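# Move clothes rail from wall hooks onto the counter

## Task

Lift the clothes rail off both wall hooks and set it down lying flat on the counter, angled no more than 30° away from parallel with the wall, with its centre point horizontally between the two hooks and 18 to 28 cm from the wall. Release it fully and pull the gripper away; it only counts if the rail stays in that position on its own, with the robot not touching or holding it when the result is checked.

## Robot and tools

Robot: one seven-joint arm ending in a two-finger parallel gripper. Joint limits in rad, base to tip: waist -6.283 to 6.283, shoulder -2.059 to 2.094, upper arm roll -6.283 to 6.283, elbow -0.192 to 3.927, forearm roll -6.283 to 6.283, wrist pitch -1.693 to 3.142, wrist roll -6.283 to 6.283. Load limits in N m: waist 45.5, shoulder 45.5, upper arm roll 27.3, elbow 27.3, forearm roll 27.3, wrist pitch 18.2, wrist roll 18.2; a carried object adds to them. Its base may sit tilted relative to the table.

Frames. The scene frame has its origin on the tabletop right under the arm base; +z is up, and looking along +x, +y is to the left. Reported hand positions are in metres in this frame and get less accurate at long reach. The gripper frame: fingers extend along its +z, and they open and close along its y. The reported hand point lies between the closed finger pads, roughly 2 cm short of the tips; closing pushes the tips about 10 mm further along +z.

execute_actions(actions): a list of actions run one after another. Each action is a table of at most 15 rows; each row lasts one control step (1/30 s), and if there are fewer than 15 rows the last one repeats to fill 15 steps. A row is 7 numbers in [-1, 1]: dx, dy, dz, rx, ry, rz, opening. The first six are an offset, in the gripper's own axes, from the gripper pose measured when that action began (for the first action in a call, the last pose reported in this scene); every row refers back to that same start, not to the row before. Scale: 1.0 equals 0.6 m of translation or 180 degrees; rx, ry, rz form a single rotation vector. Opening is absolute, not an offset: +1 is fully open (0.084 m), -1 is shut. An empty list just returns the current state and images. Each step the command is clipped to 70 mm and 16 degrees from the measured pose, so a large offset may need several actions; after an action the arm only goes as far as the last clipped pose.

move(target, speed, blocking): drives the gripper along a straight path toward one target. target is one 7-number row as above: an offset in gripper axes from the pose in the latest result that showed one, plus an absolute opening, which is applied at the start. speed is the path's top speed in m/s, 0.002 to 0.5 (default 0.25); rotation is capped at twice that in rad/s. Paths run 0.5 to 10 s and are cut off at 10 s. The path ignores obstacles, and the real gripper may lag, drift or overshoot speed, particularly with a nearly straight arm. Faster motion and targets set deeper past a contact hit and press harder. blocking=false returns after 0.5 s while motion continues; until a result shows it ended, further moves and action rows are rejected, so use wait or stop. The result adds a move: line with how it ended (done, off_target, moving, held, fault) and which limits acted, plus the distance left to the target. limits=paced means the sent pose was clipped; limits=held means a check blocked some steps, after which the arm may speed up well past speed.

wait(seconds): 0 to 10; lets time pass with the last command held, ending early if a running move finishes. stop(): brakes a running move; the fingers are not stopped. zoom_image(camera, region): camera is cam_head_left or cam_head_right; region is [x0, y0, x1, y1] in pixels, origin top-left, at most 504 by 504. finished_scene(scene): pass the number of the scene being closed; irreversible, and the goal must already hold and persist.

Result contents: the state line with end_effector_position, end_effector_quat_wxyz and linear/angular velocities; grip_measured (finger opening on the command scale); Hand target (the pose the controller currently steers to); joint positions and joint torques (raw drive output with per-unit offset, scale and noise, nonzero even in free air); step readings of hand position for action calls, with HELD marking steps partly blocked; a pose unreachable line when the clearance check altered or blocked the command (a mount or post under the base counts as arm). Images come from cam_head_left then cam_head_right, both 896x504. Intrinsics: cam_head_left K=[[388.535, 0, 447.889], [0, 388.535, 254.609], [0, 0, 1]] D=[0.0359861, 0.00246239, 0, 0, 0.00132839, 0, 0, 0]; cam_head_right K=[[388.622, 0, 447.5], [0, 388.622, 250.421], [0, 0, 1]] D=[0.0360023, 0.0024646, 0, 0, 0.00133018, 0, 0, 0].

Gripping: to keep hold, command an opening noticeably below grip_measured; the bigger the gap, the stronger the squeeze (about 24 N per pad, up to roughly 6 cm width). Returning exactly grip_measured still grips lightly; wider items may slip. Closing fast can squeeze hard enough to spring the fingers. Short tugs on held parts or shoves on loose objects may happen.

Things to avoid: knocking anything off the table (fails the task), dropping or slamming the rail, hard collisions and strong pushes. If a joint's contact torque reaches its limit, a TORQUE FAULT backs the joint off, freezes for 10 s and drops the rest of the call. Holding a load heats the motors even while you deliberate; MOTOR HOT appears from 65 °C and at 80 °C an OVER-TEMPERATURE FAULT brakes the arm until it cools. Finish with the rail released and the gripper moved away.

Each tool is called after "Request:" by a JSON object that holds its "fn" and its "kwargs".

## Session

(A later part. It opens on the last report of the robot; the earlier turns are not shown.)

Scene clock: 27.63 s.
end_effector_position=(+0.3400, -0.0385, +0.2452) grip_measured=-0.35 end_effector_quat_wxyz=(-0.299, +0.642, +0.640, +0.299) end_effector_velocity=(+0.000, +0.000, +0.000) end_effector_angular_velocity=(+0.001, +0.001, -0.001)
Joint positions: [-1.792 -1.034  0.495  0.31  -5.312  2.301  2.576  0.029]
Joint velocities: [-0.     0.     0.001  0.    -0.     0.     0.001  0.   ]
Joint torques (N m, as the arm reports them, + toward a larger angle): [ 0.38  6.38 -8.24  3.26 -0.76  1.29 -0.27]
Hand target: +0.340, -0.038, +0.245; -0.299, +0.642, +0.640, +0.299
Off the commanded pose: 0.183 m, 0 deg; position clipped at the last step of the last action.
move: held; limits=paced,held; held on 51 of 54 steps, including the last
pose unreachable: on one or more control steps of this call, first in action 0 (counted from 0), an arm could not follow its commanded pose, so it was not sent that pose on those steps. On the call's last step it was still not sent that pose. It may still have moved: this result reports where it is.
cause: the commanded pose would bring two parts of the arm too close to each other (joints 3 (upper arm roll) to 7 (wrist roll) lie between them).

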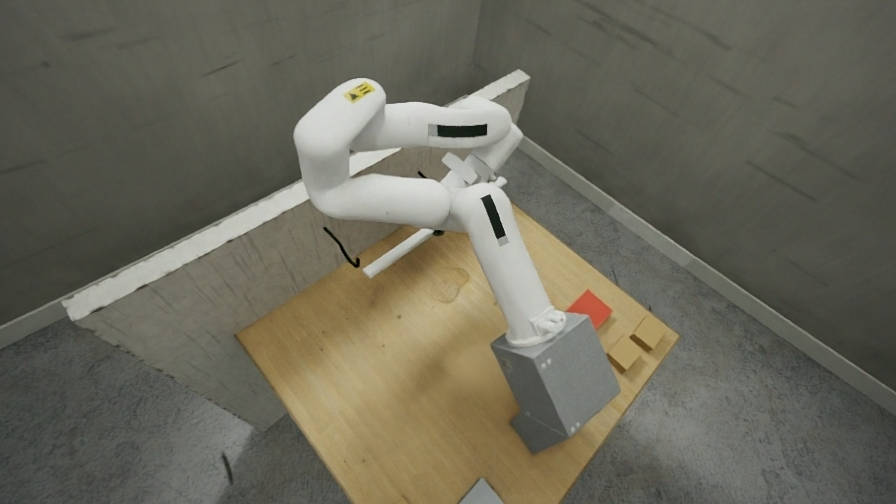

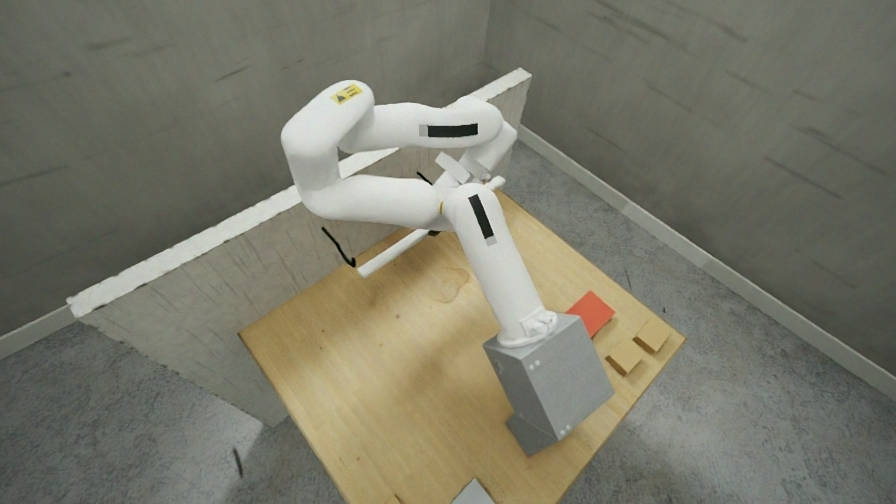

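Request:
{"fn": "move", "kwargs": {"target": [-0.102, -0.067, -0.121, 0, 0, 0, -1], "speed": 0.12}}

Scene clock: 29.13 s.
end_effector_position=(+0.2998, -0.1334, +0.2451) grip_measured=-1.00 end_effector_quat_wxyz=(-0.299, +0.642, +0.640, +0.299) end_effector_velocity=(-0.000, -0.001, -0.000) end_effector_angular_velocity=(-0.000, +0.002, +0.002)
Joint positions: [-1.973 -0.543  0.615  0.523 -5.47   2.028  2.42   0.   ]
Joint velocities: [-0.002  0.003  0.002  0.003 -0.001 -0.003  0.     0.   ]
Joint torques (N m, as the arm reports them, + toward a larger angle): [-3.93  4.34 -9.8   4.08 -0.76  0.78 -0.28]
Hand target: +0.300, -0.134, +0.245; -0.298, +0.642, +0.640, +0.299
Off the commanded pose: 0.000 m, 0 deg.
move: done

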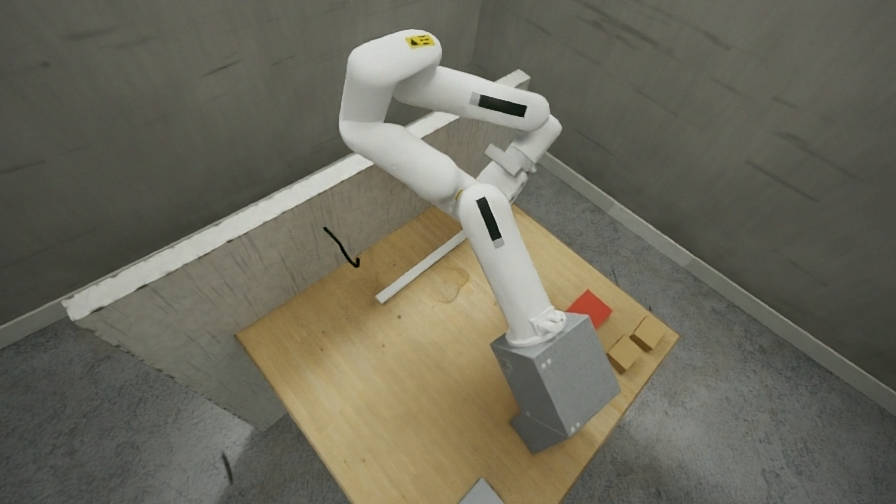

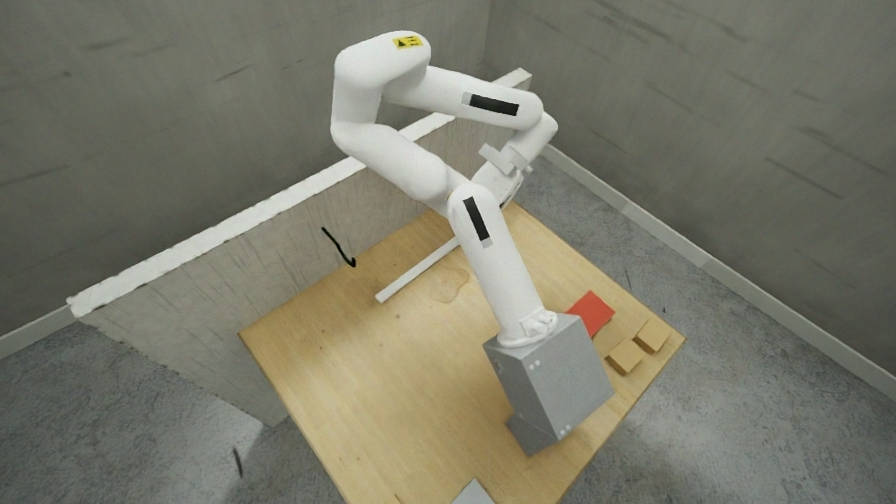

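Request:
{"fn": "wait", "kwargs": {"seconds": 0}}

Request:
{"fn": "zoom_image", "kwargs": {"camera": "cam_head_left", "region": [340, 180, 560, 330]}}

Scene clock: 29.27 s.
end_effector_position=(+0.2997, -0.1335, +0.2451) grip_measured=-1.00 end_effector_quat_wxyz=(-0.299, +0.642, +0.640, +0.299) end_effector_velocity=(-0.000, -0.001, +0.000) end_effector_angular_velocity=(-0.000, -0.001, -0.001)
Joint positions: [-1.973 -0.542  0.616  0.523 -5.471  2.027  2.42   0.   ]
Joint velocities: [-0.001  0.003  0.     0.001 -0.    -0.001 -0.     0.   ]
Joint torques (N m, as the arm reports them, + toward a larger angle): [-4.13  4.16 -9.64  4.02 -0.76  0.81 -0.13]
Hand target: +0.300, -0.134, +0.245; -0.298, +0.642, +0.640, +0.299
Off the commanded pose: 0.000 m, 0 deg.

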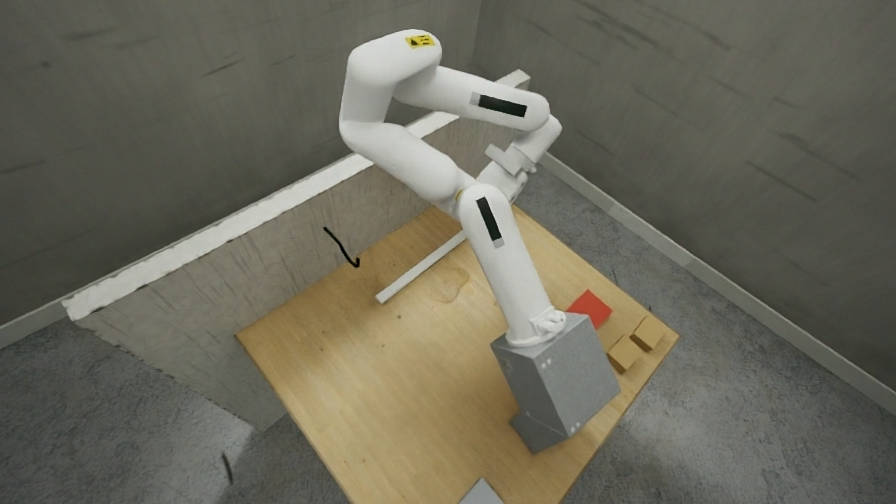

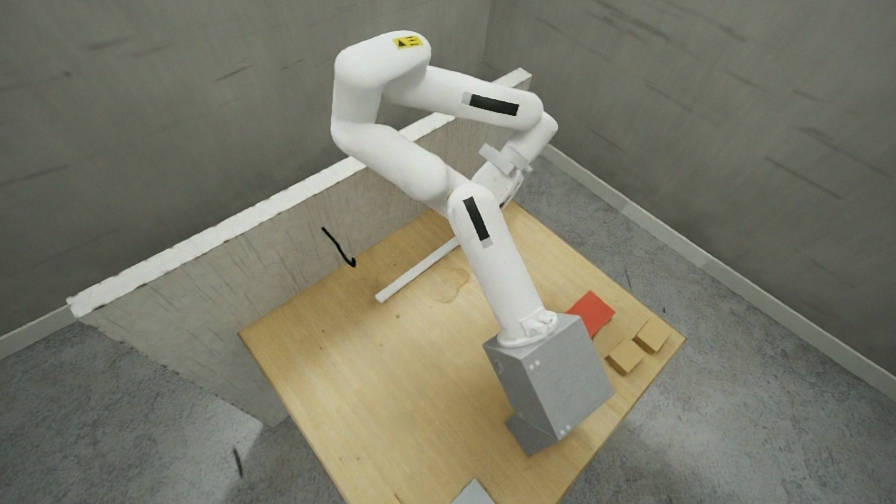

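Region (340, 180, 560, 330) of cam_head_left's 896x504 image, scaled by 2.291, with more detail than that image has; it fills the top 344 rows of this view, and the rest is white.

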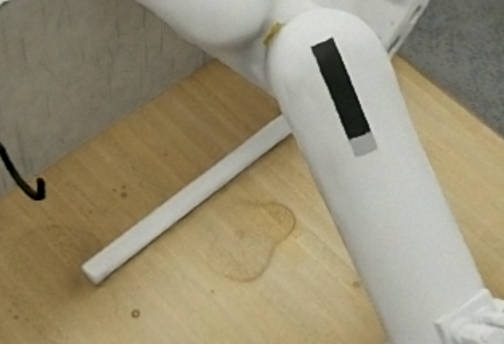

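Request:
{"fn": "move", "kwargs": {"target": [-0.184, 0, 0.183, 0, 0, 0, 1], "speed": 0.2}}

Request:
{"fn": "move", "kwargs": {"target": [-0.04, 0.112, 0.056, 0, 0, 0, 1], "speed": 0.12}}

Request:
{"fn": "zoom_image", "kwargs": {"camera": "cam_head_left", "region": [340, 180, 560, 330]}}

Scene clock: 30.93 s.
end_effector_position=(+0.2994, -0.1206, +0.0900) grip_measured=+1.00 end_effector_quat_wxyz=(-0.298, +0.642, +0.640, +0.299) end_effector_velocity=(-0.000, +0.002, -0.001) end_effector_angular_velocity=(+0.006, +0.001, +0.005)
Joint positions: [-1.907 -0.128  1.065  0.548 -5.174  1.45   2.534  0.084]
Joint velocities: [ 0.001  0.008  0.007  0.003 -0.004 -0.007  0.003  0.   ]
Joint torques (N m, as the arm reports them, + toward a larger angle): [-6.17  0.37 -7.46 -0.57 -0.48  0.86 -0.19]
Hand target: +0.300, -0.120, +0.090; -0.299, +0.642, +0.640, +0.299
Off the commanded pose: 0.000 m, 0 deg.
move: done

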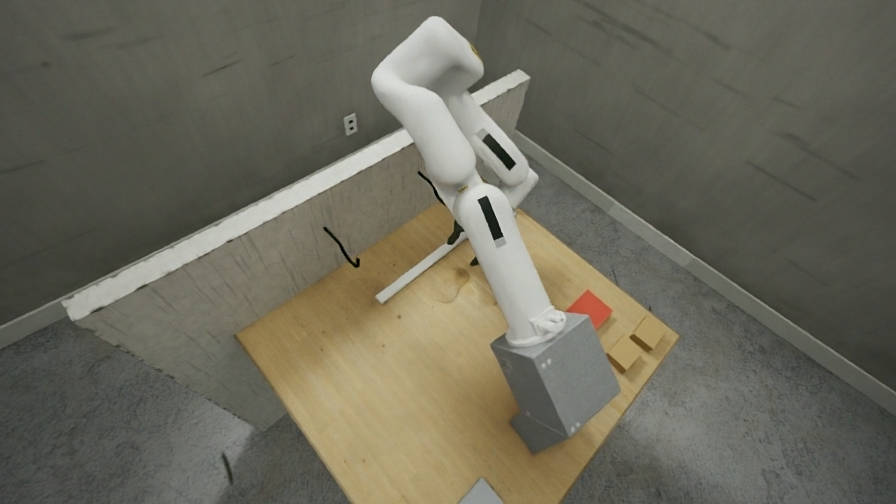

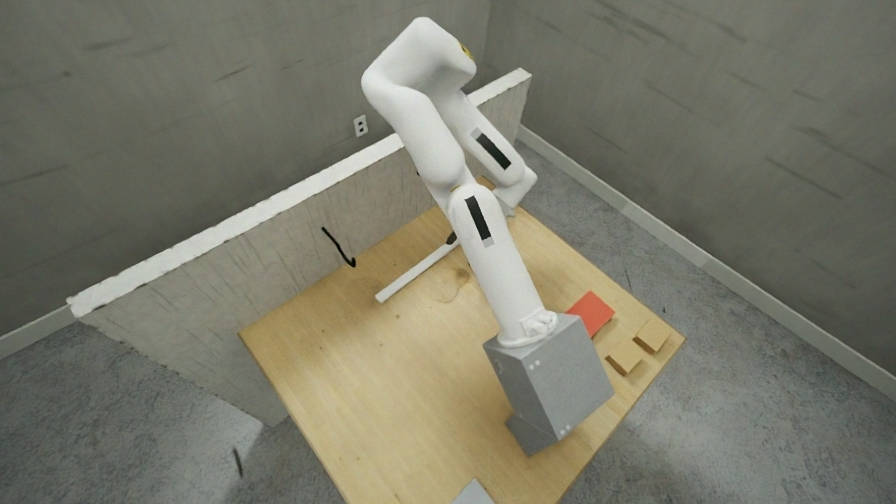

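Scene clock: 31.97 s.
end_effector_position=(+0.3663, -0.1105, +0.0501) grip_measured=+1.00 end_effector_quat_wxyz=(-0.298, +0.643, +0.639, +0.299) end_effector_velocity=(+0.001, +0.000, -0.001) end_effector_angular_velocity=(+0.000, +0.001, +0.001)
Joint positions: [-1.827 -0.1    1.168  0.665 -5.064  1.377  2.69   0.084]
Joint velocities: [-0.     0.003  0.004  0.002 -0.001 -0.004  0.003 -0.   ]
Joint torques (N m, as the arm reports them, + toward a larger angle): [-5.15 -0.09 -6.61 -0.2  -0.22  1.08 -0.39]
Hand target: +0.367, -0.110, +0.050; -0.299, +0.642, +0.640, +0.299
Off the commanded pose: 0.000 m, 0 deg.
move: done

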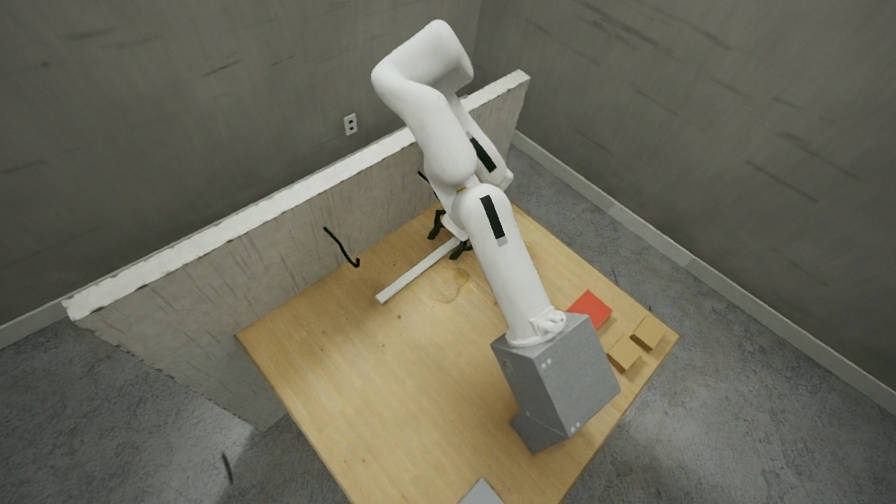

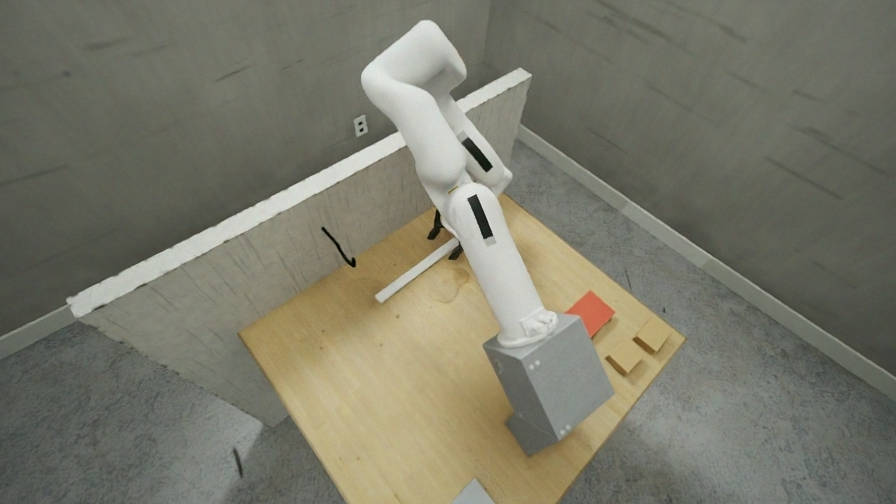

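Region (340, 180, 560, 330) of cam_head_left's 896x504 image, scaled by 2.291, with more detail than that image has; it fills the top 344 rows of this view, and the rest is white.

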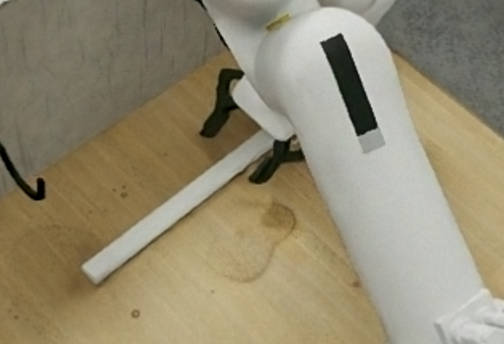

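Request:
{"fn": "move", "kwargs": {"target": [-0.036, 0, 0.03, 0, 0, 0, 1], "speed": 0.04}}

Request:
{"fn": "execute_actions", "kwargs": {"actions": [[[0,0,0,0,0,0,0.9],[0,0,0,0,0,0,0.8],[0,0,0,0,0,0,0.7],[0,0,0,0,0,0,0.6],[0,0,0,0,0,0,0.5],[0,0,0,0,0,0,0.42],[0,0,0,0,0,0,0.35],[0,0,0,0,0,0,0.28],[0,0,0,0,0,0,0.21],[0,0,0,0,0,0,0.15],[0,0,0,0,0,0,0.1],[0,0,0,0,0,0,0.05],[0,0,0,0,0,0,0.0],[0,0,0,0,0,0,-0.05],[0,0,0,0,0,0,-0.1]],[[0,0,0,0,0,0,-0.14],[0,0,0,0,0,0,-0.18],[0,0,0,0,0,0,-0.22],[0,0,0,0,0,0,-0.26],[0,0,0,0,0,0,-0.3],[0,0,0,0,0,0,-0.34],[0,0,0,0,0,0,-0.38],[0,0,0,0,0,0,-0.42],[0,0,0,0,0,0,-0.46],[0,0,0,0,0,0,-0.5],[0,0,0,0,0,0,-0.54],[0,0,0,0,0,0,-0.58],[0,0,0,0,0,0,-0.62],[0,0,0,0,0,0,-0.66],[0,0,0,0,0,0,-0.7]]]}}

Request:
{"fn": "zoom_image", "kwargs": {"camera": "cam_head_left", "region": [390, 200, 500, 290]}}

Scene clock: 33.23 s.
end_effector_position=(+0.3662, -0.1103, +0.0221) grip_measured=+1.00 end_effector_quat_wxyz=(-0.299, +0.642, +0.639, +0.299) end_effector_velocity=(-0.000, -0.002, -0.001) end_effector_angular_velocity=(-0.003, +0.001, +0.001)
Joint positions: [-1.778  0.139  1.21   0.707 -5.149  1.148  2.735  0.084]
Joint velocities: [ 0.001  0.006 -0.003  0.004 -0.006 -0.006  0.003  0.   ]
Joint torques (N m, as the arm reports them, + toward a larger angle): [-6.72 -2.32 -4.48  0.27  0.25  1.26 -0.26]
Hand target: +0.366, -0.111, +0.022; -0.298, +0.643, +0.639, +0.299
Off the commanded pose: 0.000 m, 0 deg.
move: done

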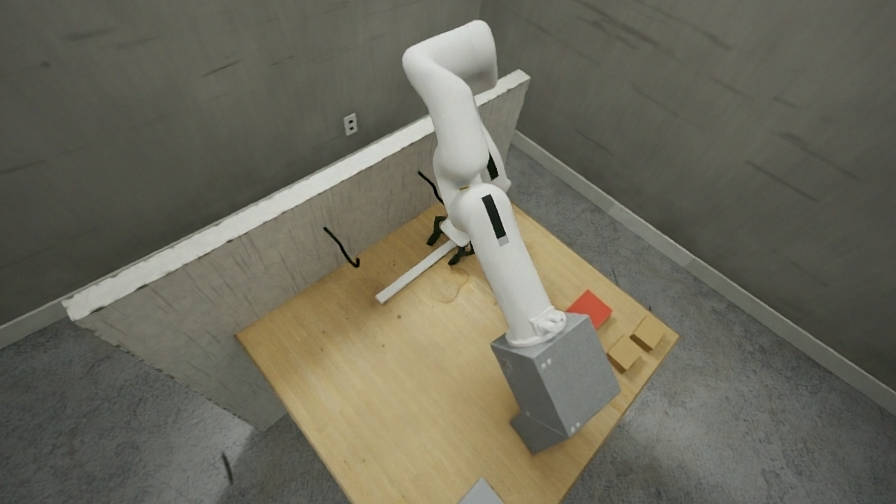

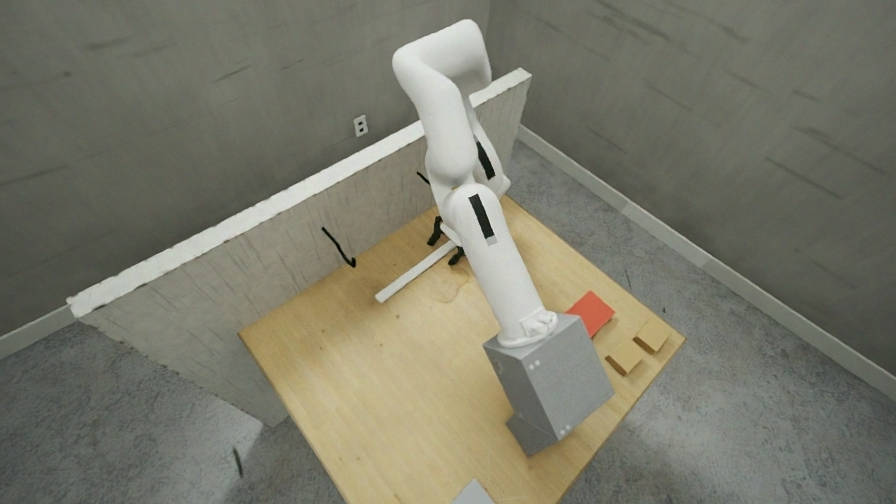

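Scene clock: 34.23 s.
end_effector_position=(+0.3659, -0.1096, +0.0229) grip_measured=-0.34 end_effector_quat_wxyz=(-0.300, +0.642, +0.638, +0.300) end_effector_velocity=(-0.000, -0.001, -0.001) end_effector_angular_velocity=(-0.003, +0.000, +0.001)
Joint positions: [-1.778  0.139  1.208  0.706 -5.15   1.153  2.735  0.029]
Joint velocities: [ 0.002  0.    -0.001  0.     0.001 -0.004 -0.     0.   ]
Joint torques (N m, as the arm reports them, + toward a larger angle): [-4.56 -2.85 -3.15  2.93  1.63 -5.06 -0.19]
Hand target: +0.366, -0.110, +0.023; -0.299, +0.642, +0.639, +0.300
Off the commanded pose: 0.001 m, 0 deg.
Step readings (end_effector_position; steps 1 to 15: 1st action; 16 to 30: 2nd action):
0: (+0.3662, -0.1103, +0.0221)
1: (+0.3662, -0.1103, +0.0221)
2: (+0.3662, -0.1103, +0.0221)
4: (+0.3662, -0.1102, +0.0221)
8: (+0.3662, -0.1102, +0.0221)
15: (+0.3661, -0.1100, +0.0226)
16: (+0.3661, -0.1099, +0.0227)
17: (+0.3660, -0.1098, +0.0228)
19: (+0.3659, -0.1097, +0.0230)
23: (+0.3658, -0.1096, +0.0230)
30: end_effector_position above

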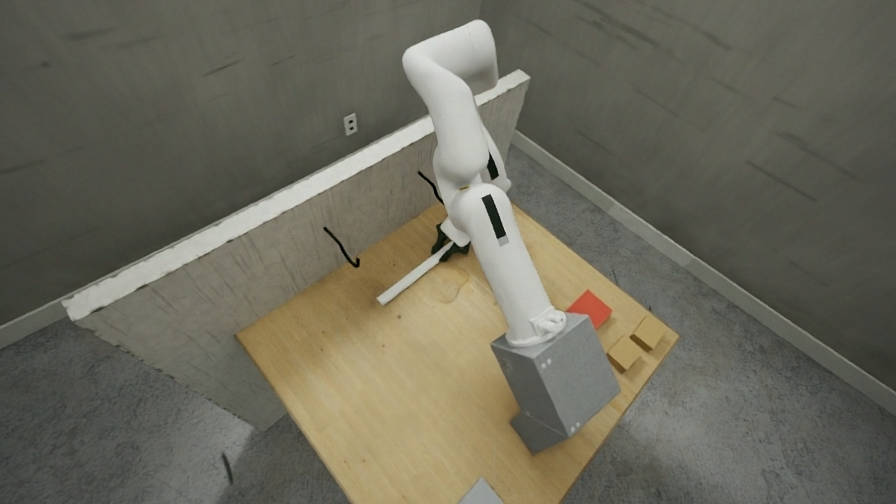

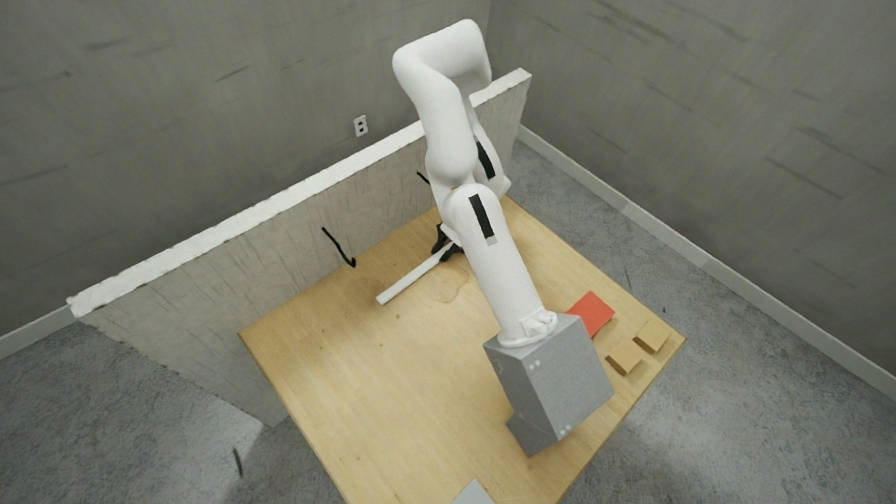

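Region (390, 200, 500, 290) of cam_head_left's 896x504 image, scaled by 4.582, with more detail than that image has; it fills the top 412 rows of this view, and the rest is white.

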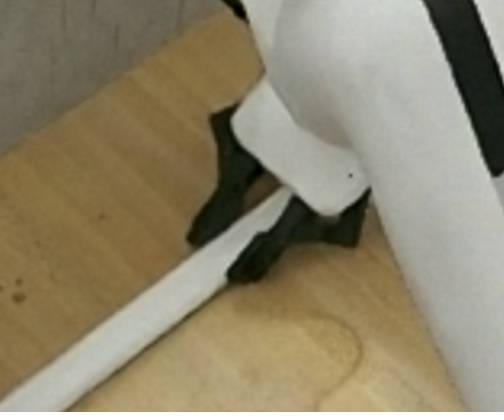

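Request:
{"fn": "execute_actions", "kwargs": {"actions": [[[0.002,0,-0.0017,0,0,0,-0.8],[0.004,0,-0.0034,0,0,0,-0.9],[0.0064,0,-0.0054,0,0,0,-1]]]}}

Request:
{"fn": "move", "kwargs": {"target": [0.05, -0.11, 0.067, 0, 0, 0, -1], "speed": 0.08}}

Scene clock: 35.00 s.
end_effector_position=(+0.3662, -0.1100, +0.0277) grip_measured=-0.35 end_effector_quat_wxyz=(-0.299, +0.642, +0.639, +0.300) end_effector_velocity=(-0.001, +0.003, +0.002) end_effector_angular_velocity=(+0.011, -0.000, -0.002)
Joint positions: [-1.799  0.099  1.214  0.698 -5.134  1.189  2.727  0.029]
Joint velocities: [-0.003 -0.001  0.001 -0.003 -0.003  0.012 -0.001  0.   ]
Joint torques (N m, as the arm reports them, + toward a larger angle): [-6.49 -1.76 -4.51 -1.16 -0.3   1.84 -0.27]
Hand target: +0.366, -0.110, +0.028; -0.300, +0.642, +0.638, +0.300
Off the commanded pose: 0.001 m, 0 deg.
Step readings (end_effector_position):
0: (+0.3659, -0.1097, +0.0229)
1: (+0.3660, -0.1097, +0.0229)
2: (+0.3660, -0.1096, +0.0231)
4: (+0.3664, -0.1100, +0.0243)
8: (+0.3667, -0.1109, +0.0265)
15: end_effector_position above

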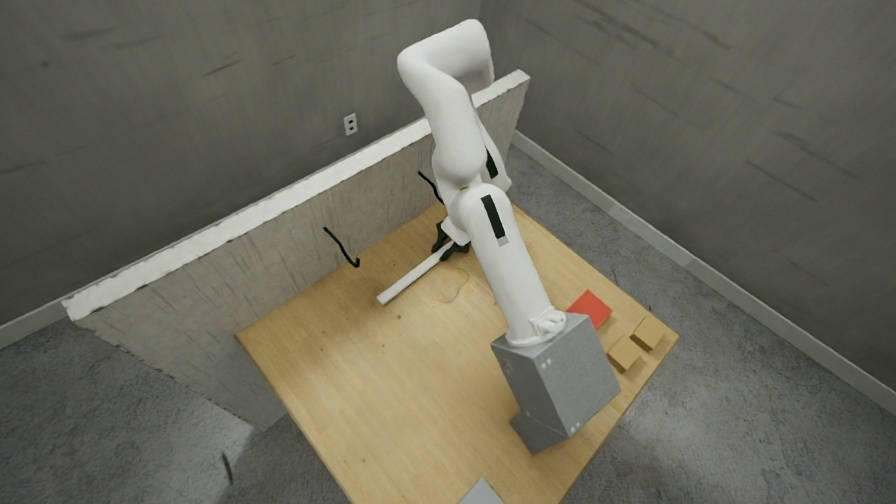

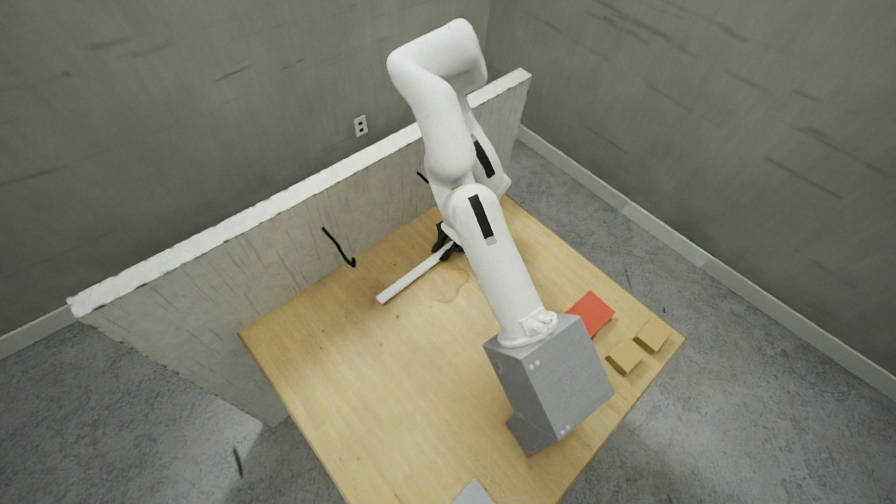

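Scene clock: 36.37 s.
end_effector_position=(+0.3006, -0.0602, +0.0248) grip_measured=-0.35 end_effector_quat_wxyz=(-0.299, +0.643, +0.639, +0.300) end_effector_velocity=(-0.001, -0.000, -0.000) end_effector_angular_velocity=(-0.002, -0.001, +0.003)
Joint positions: [-1.758  0.173  1.214  0.517 -5.055  1.035  2.539  0.029]
Joint velocities: [ 0.002  0.003 -0.001 -0.001 -0.001 -0.006 -0.004 -0.   ]
Joint torques (N m, as the arm reports them, + toward a larger angle): [-5.58 -2.65 -3.61 -4.26 -0.09  1.46 -0.19]
Hand target: +0.300, -0.060, +0.025; -0.299, +0.643, +0.639, +0.300
Off the commanded pose: 0.001 m, 0 deg.
move: done

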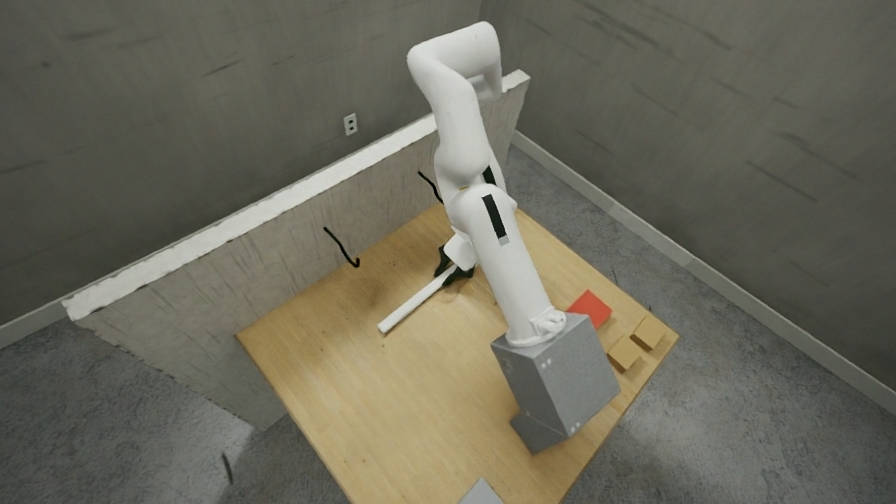

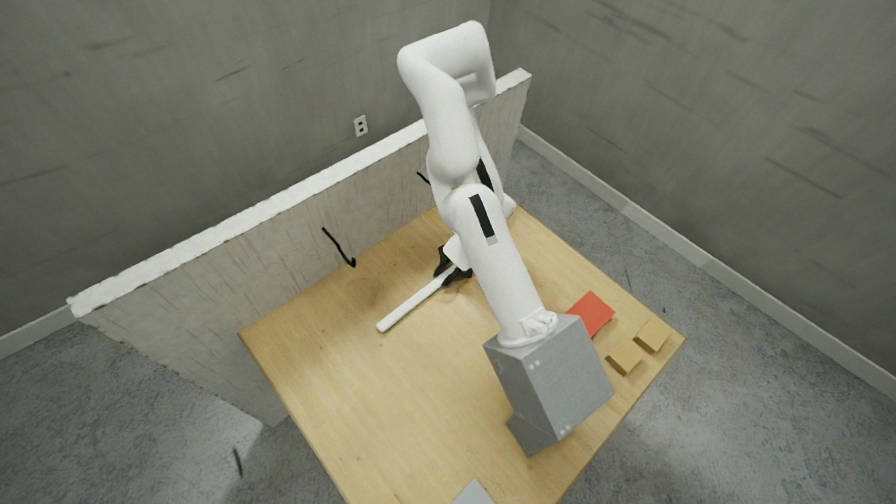

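Release and retract along the gripper axis.

Request:
{"fn": "execute_actions", "kwargs": {"actions": [[[0,0,0,0,0,0,-0.4],[0,0,0,0,0,0,-0.3],[0,0,0,0,0,0,-0.2],[0,0,0,0,0,0,-0.1],[0,0,0,0,0,0,0.0],[0,0,0,0,0,0,0.15],[0,0,0,0,0,0,0.3],[0,0,0,0,0,0,0.45],[0,0,0,0,0,0,0.6]]]}}

Request:
{"fn": "move", "kwargs": {"target": [0.03, -0.03, -0.28, 0, 0, 0, 0.6], "speed": 0.2}}

Scene clock: 37.07 s.
end_effector_position=(+0.3006, -0.0602, +0.0248) grip_measured=+0.59 end_effector_quat_wxyz=(-0.299, +0.643, +0.639, +0.300) end_effector_velocity=(+0.000, -0.000, -0.000) end_effector_angular_velocity=(-0.001, +0.000, +0.001)
Joint positions: [-1.758  0.173  1.214  0.517 -5.055  1.035  2.539  0.069]
Joint velocities: [-0.    -0.     0.     0.     0.    -0.001  0.     0.   ]
Joint torques (N m, as the arm reports them, + toward a larger angle): [-6.34 -3.   -3.62 -3.6  -0.07  1.04 -0.33]
Hand target: +0.301, -0.060, +0.025; -0.299, +0.643, +0.639, +0.300
Off the commanded pose: 0.000 m, 0 deg.
Step readings (end_effector_position):
0: (+0.3004, -0.0600, +0.0248)
1: (+0.3004, -0.0600, +0.0249)
2: (+0.3004, -0.0600, +0.0249)
4: (+0.3005, -0.0600, +0.0249)
8: (+0.3005, -0.0600, +0.0249)
15: end_effector_position above

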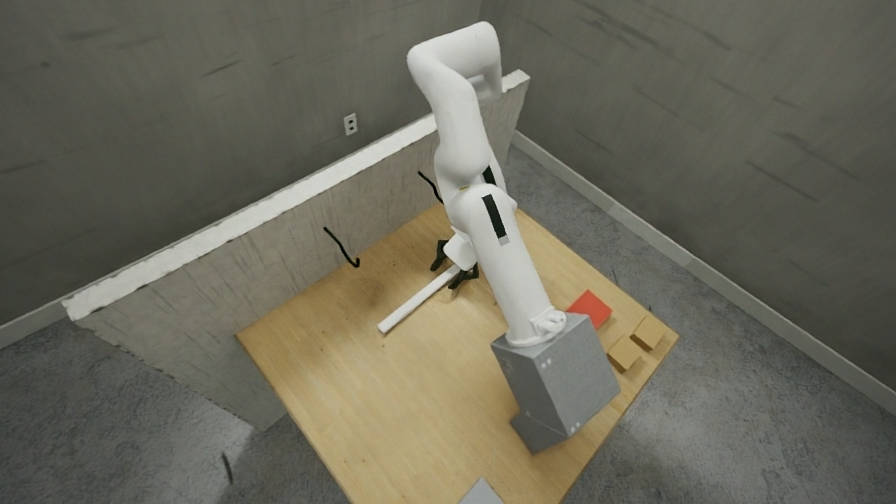

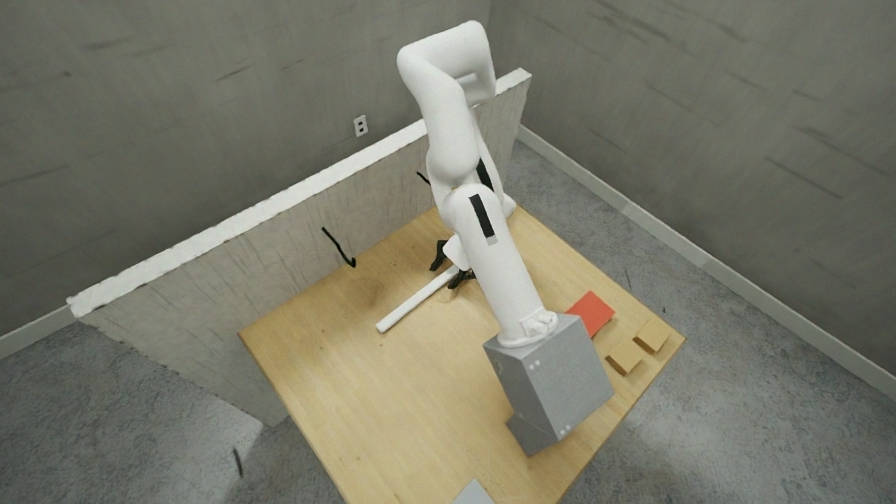

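Scene clock: 38.33 s.
end_effector_position=(+0.2825, -0.1768, +0.1464) grip_measured=+0.59 end_effector_quat_wxyz=(-0.299, +0.642, +0.639, +0.300) end_effector_velocity=(-0.000, -0.003, +0.001) end_effector_angular_velocity=(-0.006, -0.000, -0.002)
Joint positions: [-2.063 -0.102  0.975  0.644 -5.385  1.596  2.522  0.069]
Joint velocities: [-0.005 -0.001 -0.004  0.003 -0.002  0.003 -0.    -0.   ]
Joint torques (N m, as the arm reports them, + toward a larger angle): [-7.9   1.73 -9.01  2.59 -0.3   1.06 -0.09]
Hand target: +0.282, -0.177, +0.147; -0.299, +0.642, +0.639, +0.300
Off the commanded pose: 0.001 m, 0 deg.
move: done

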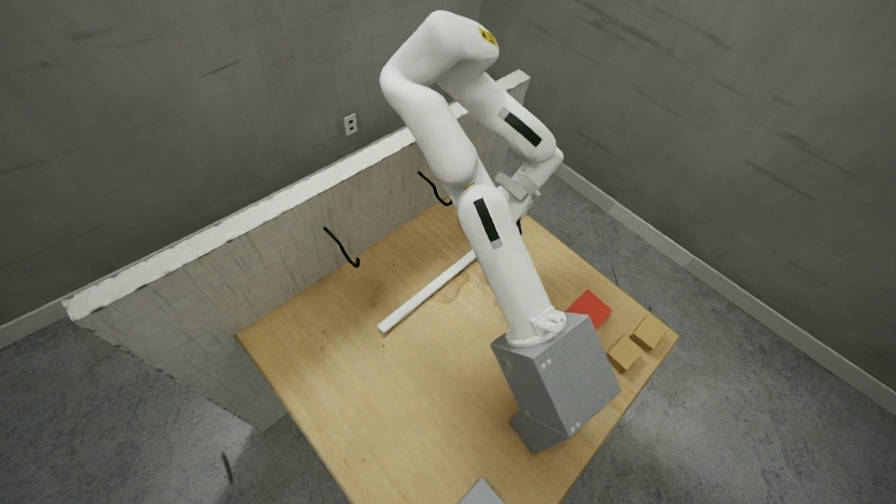

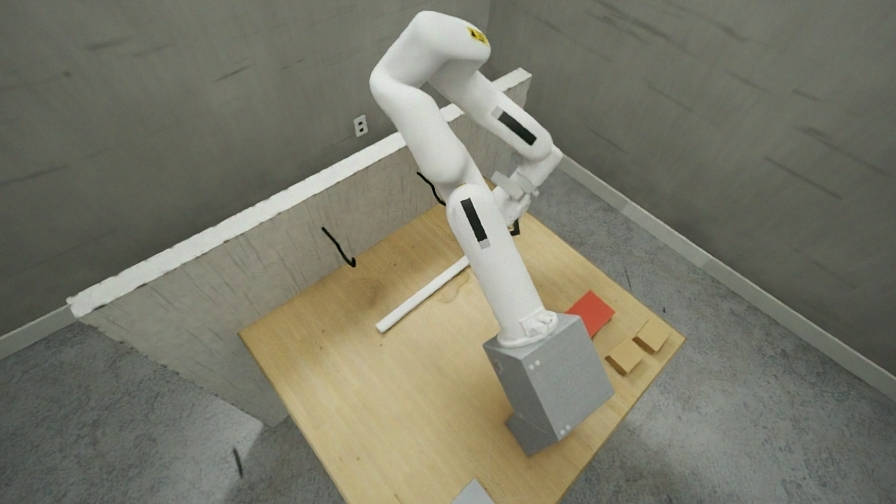

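Request:
{"fn": "finished_scene", "kwargs": {"scene": 1}}

The scene is finished: the task was done.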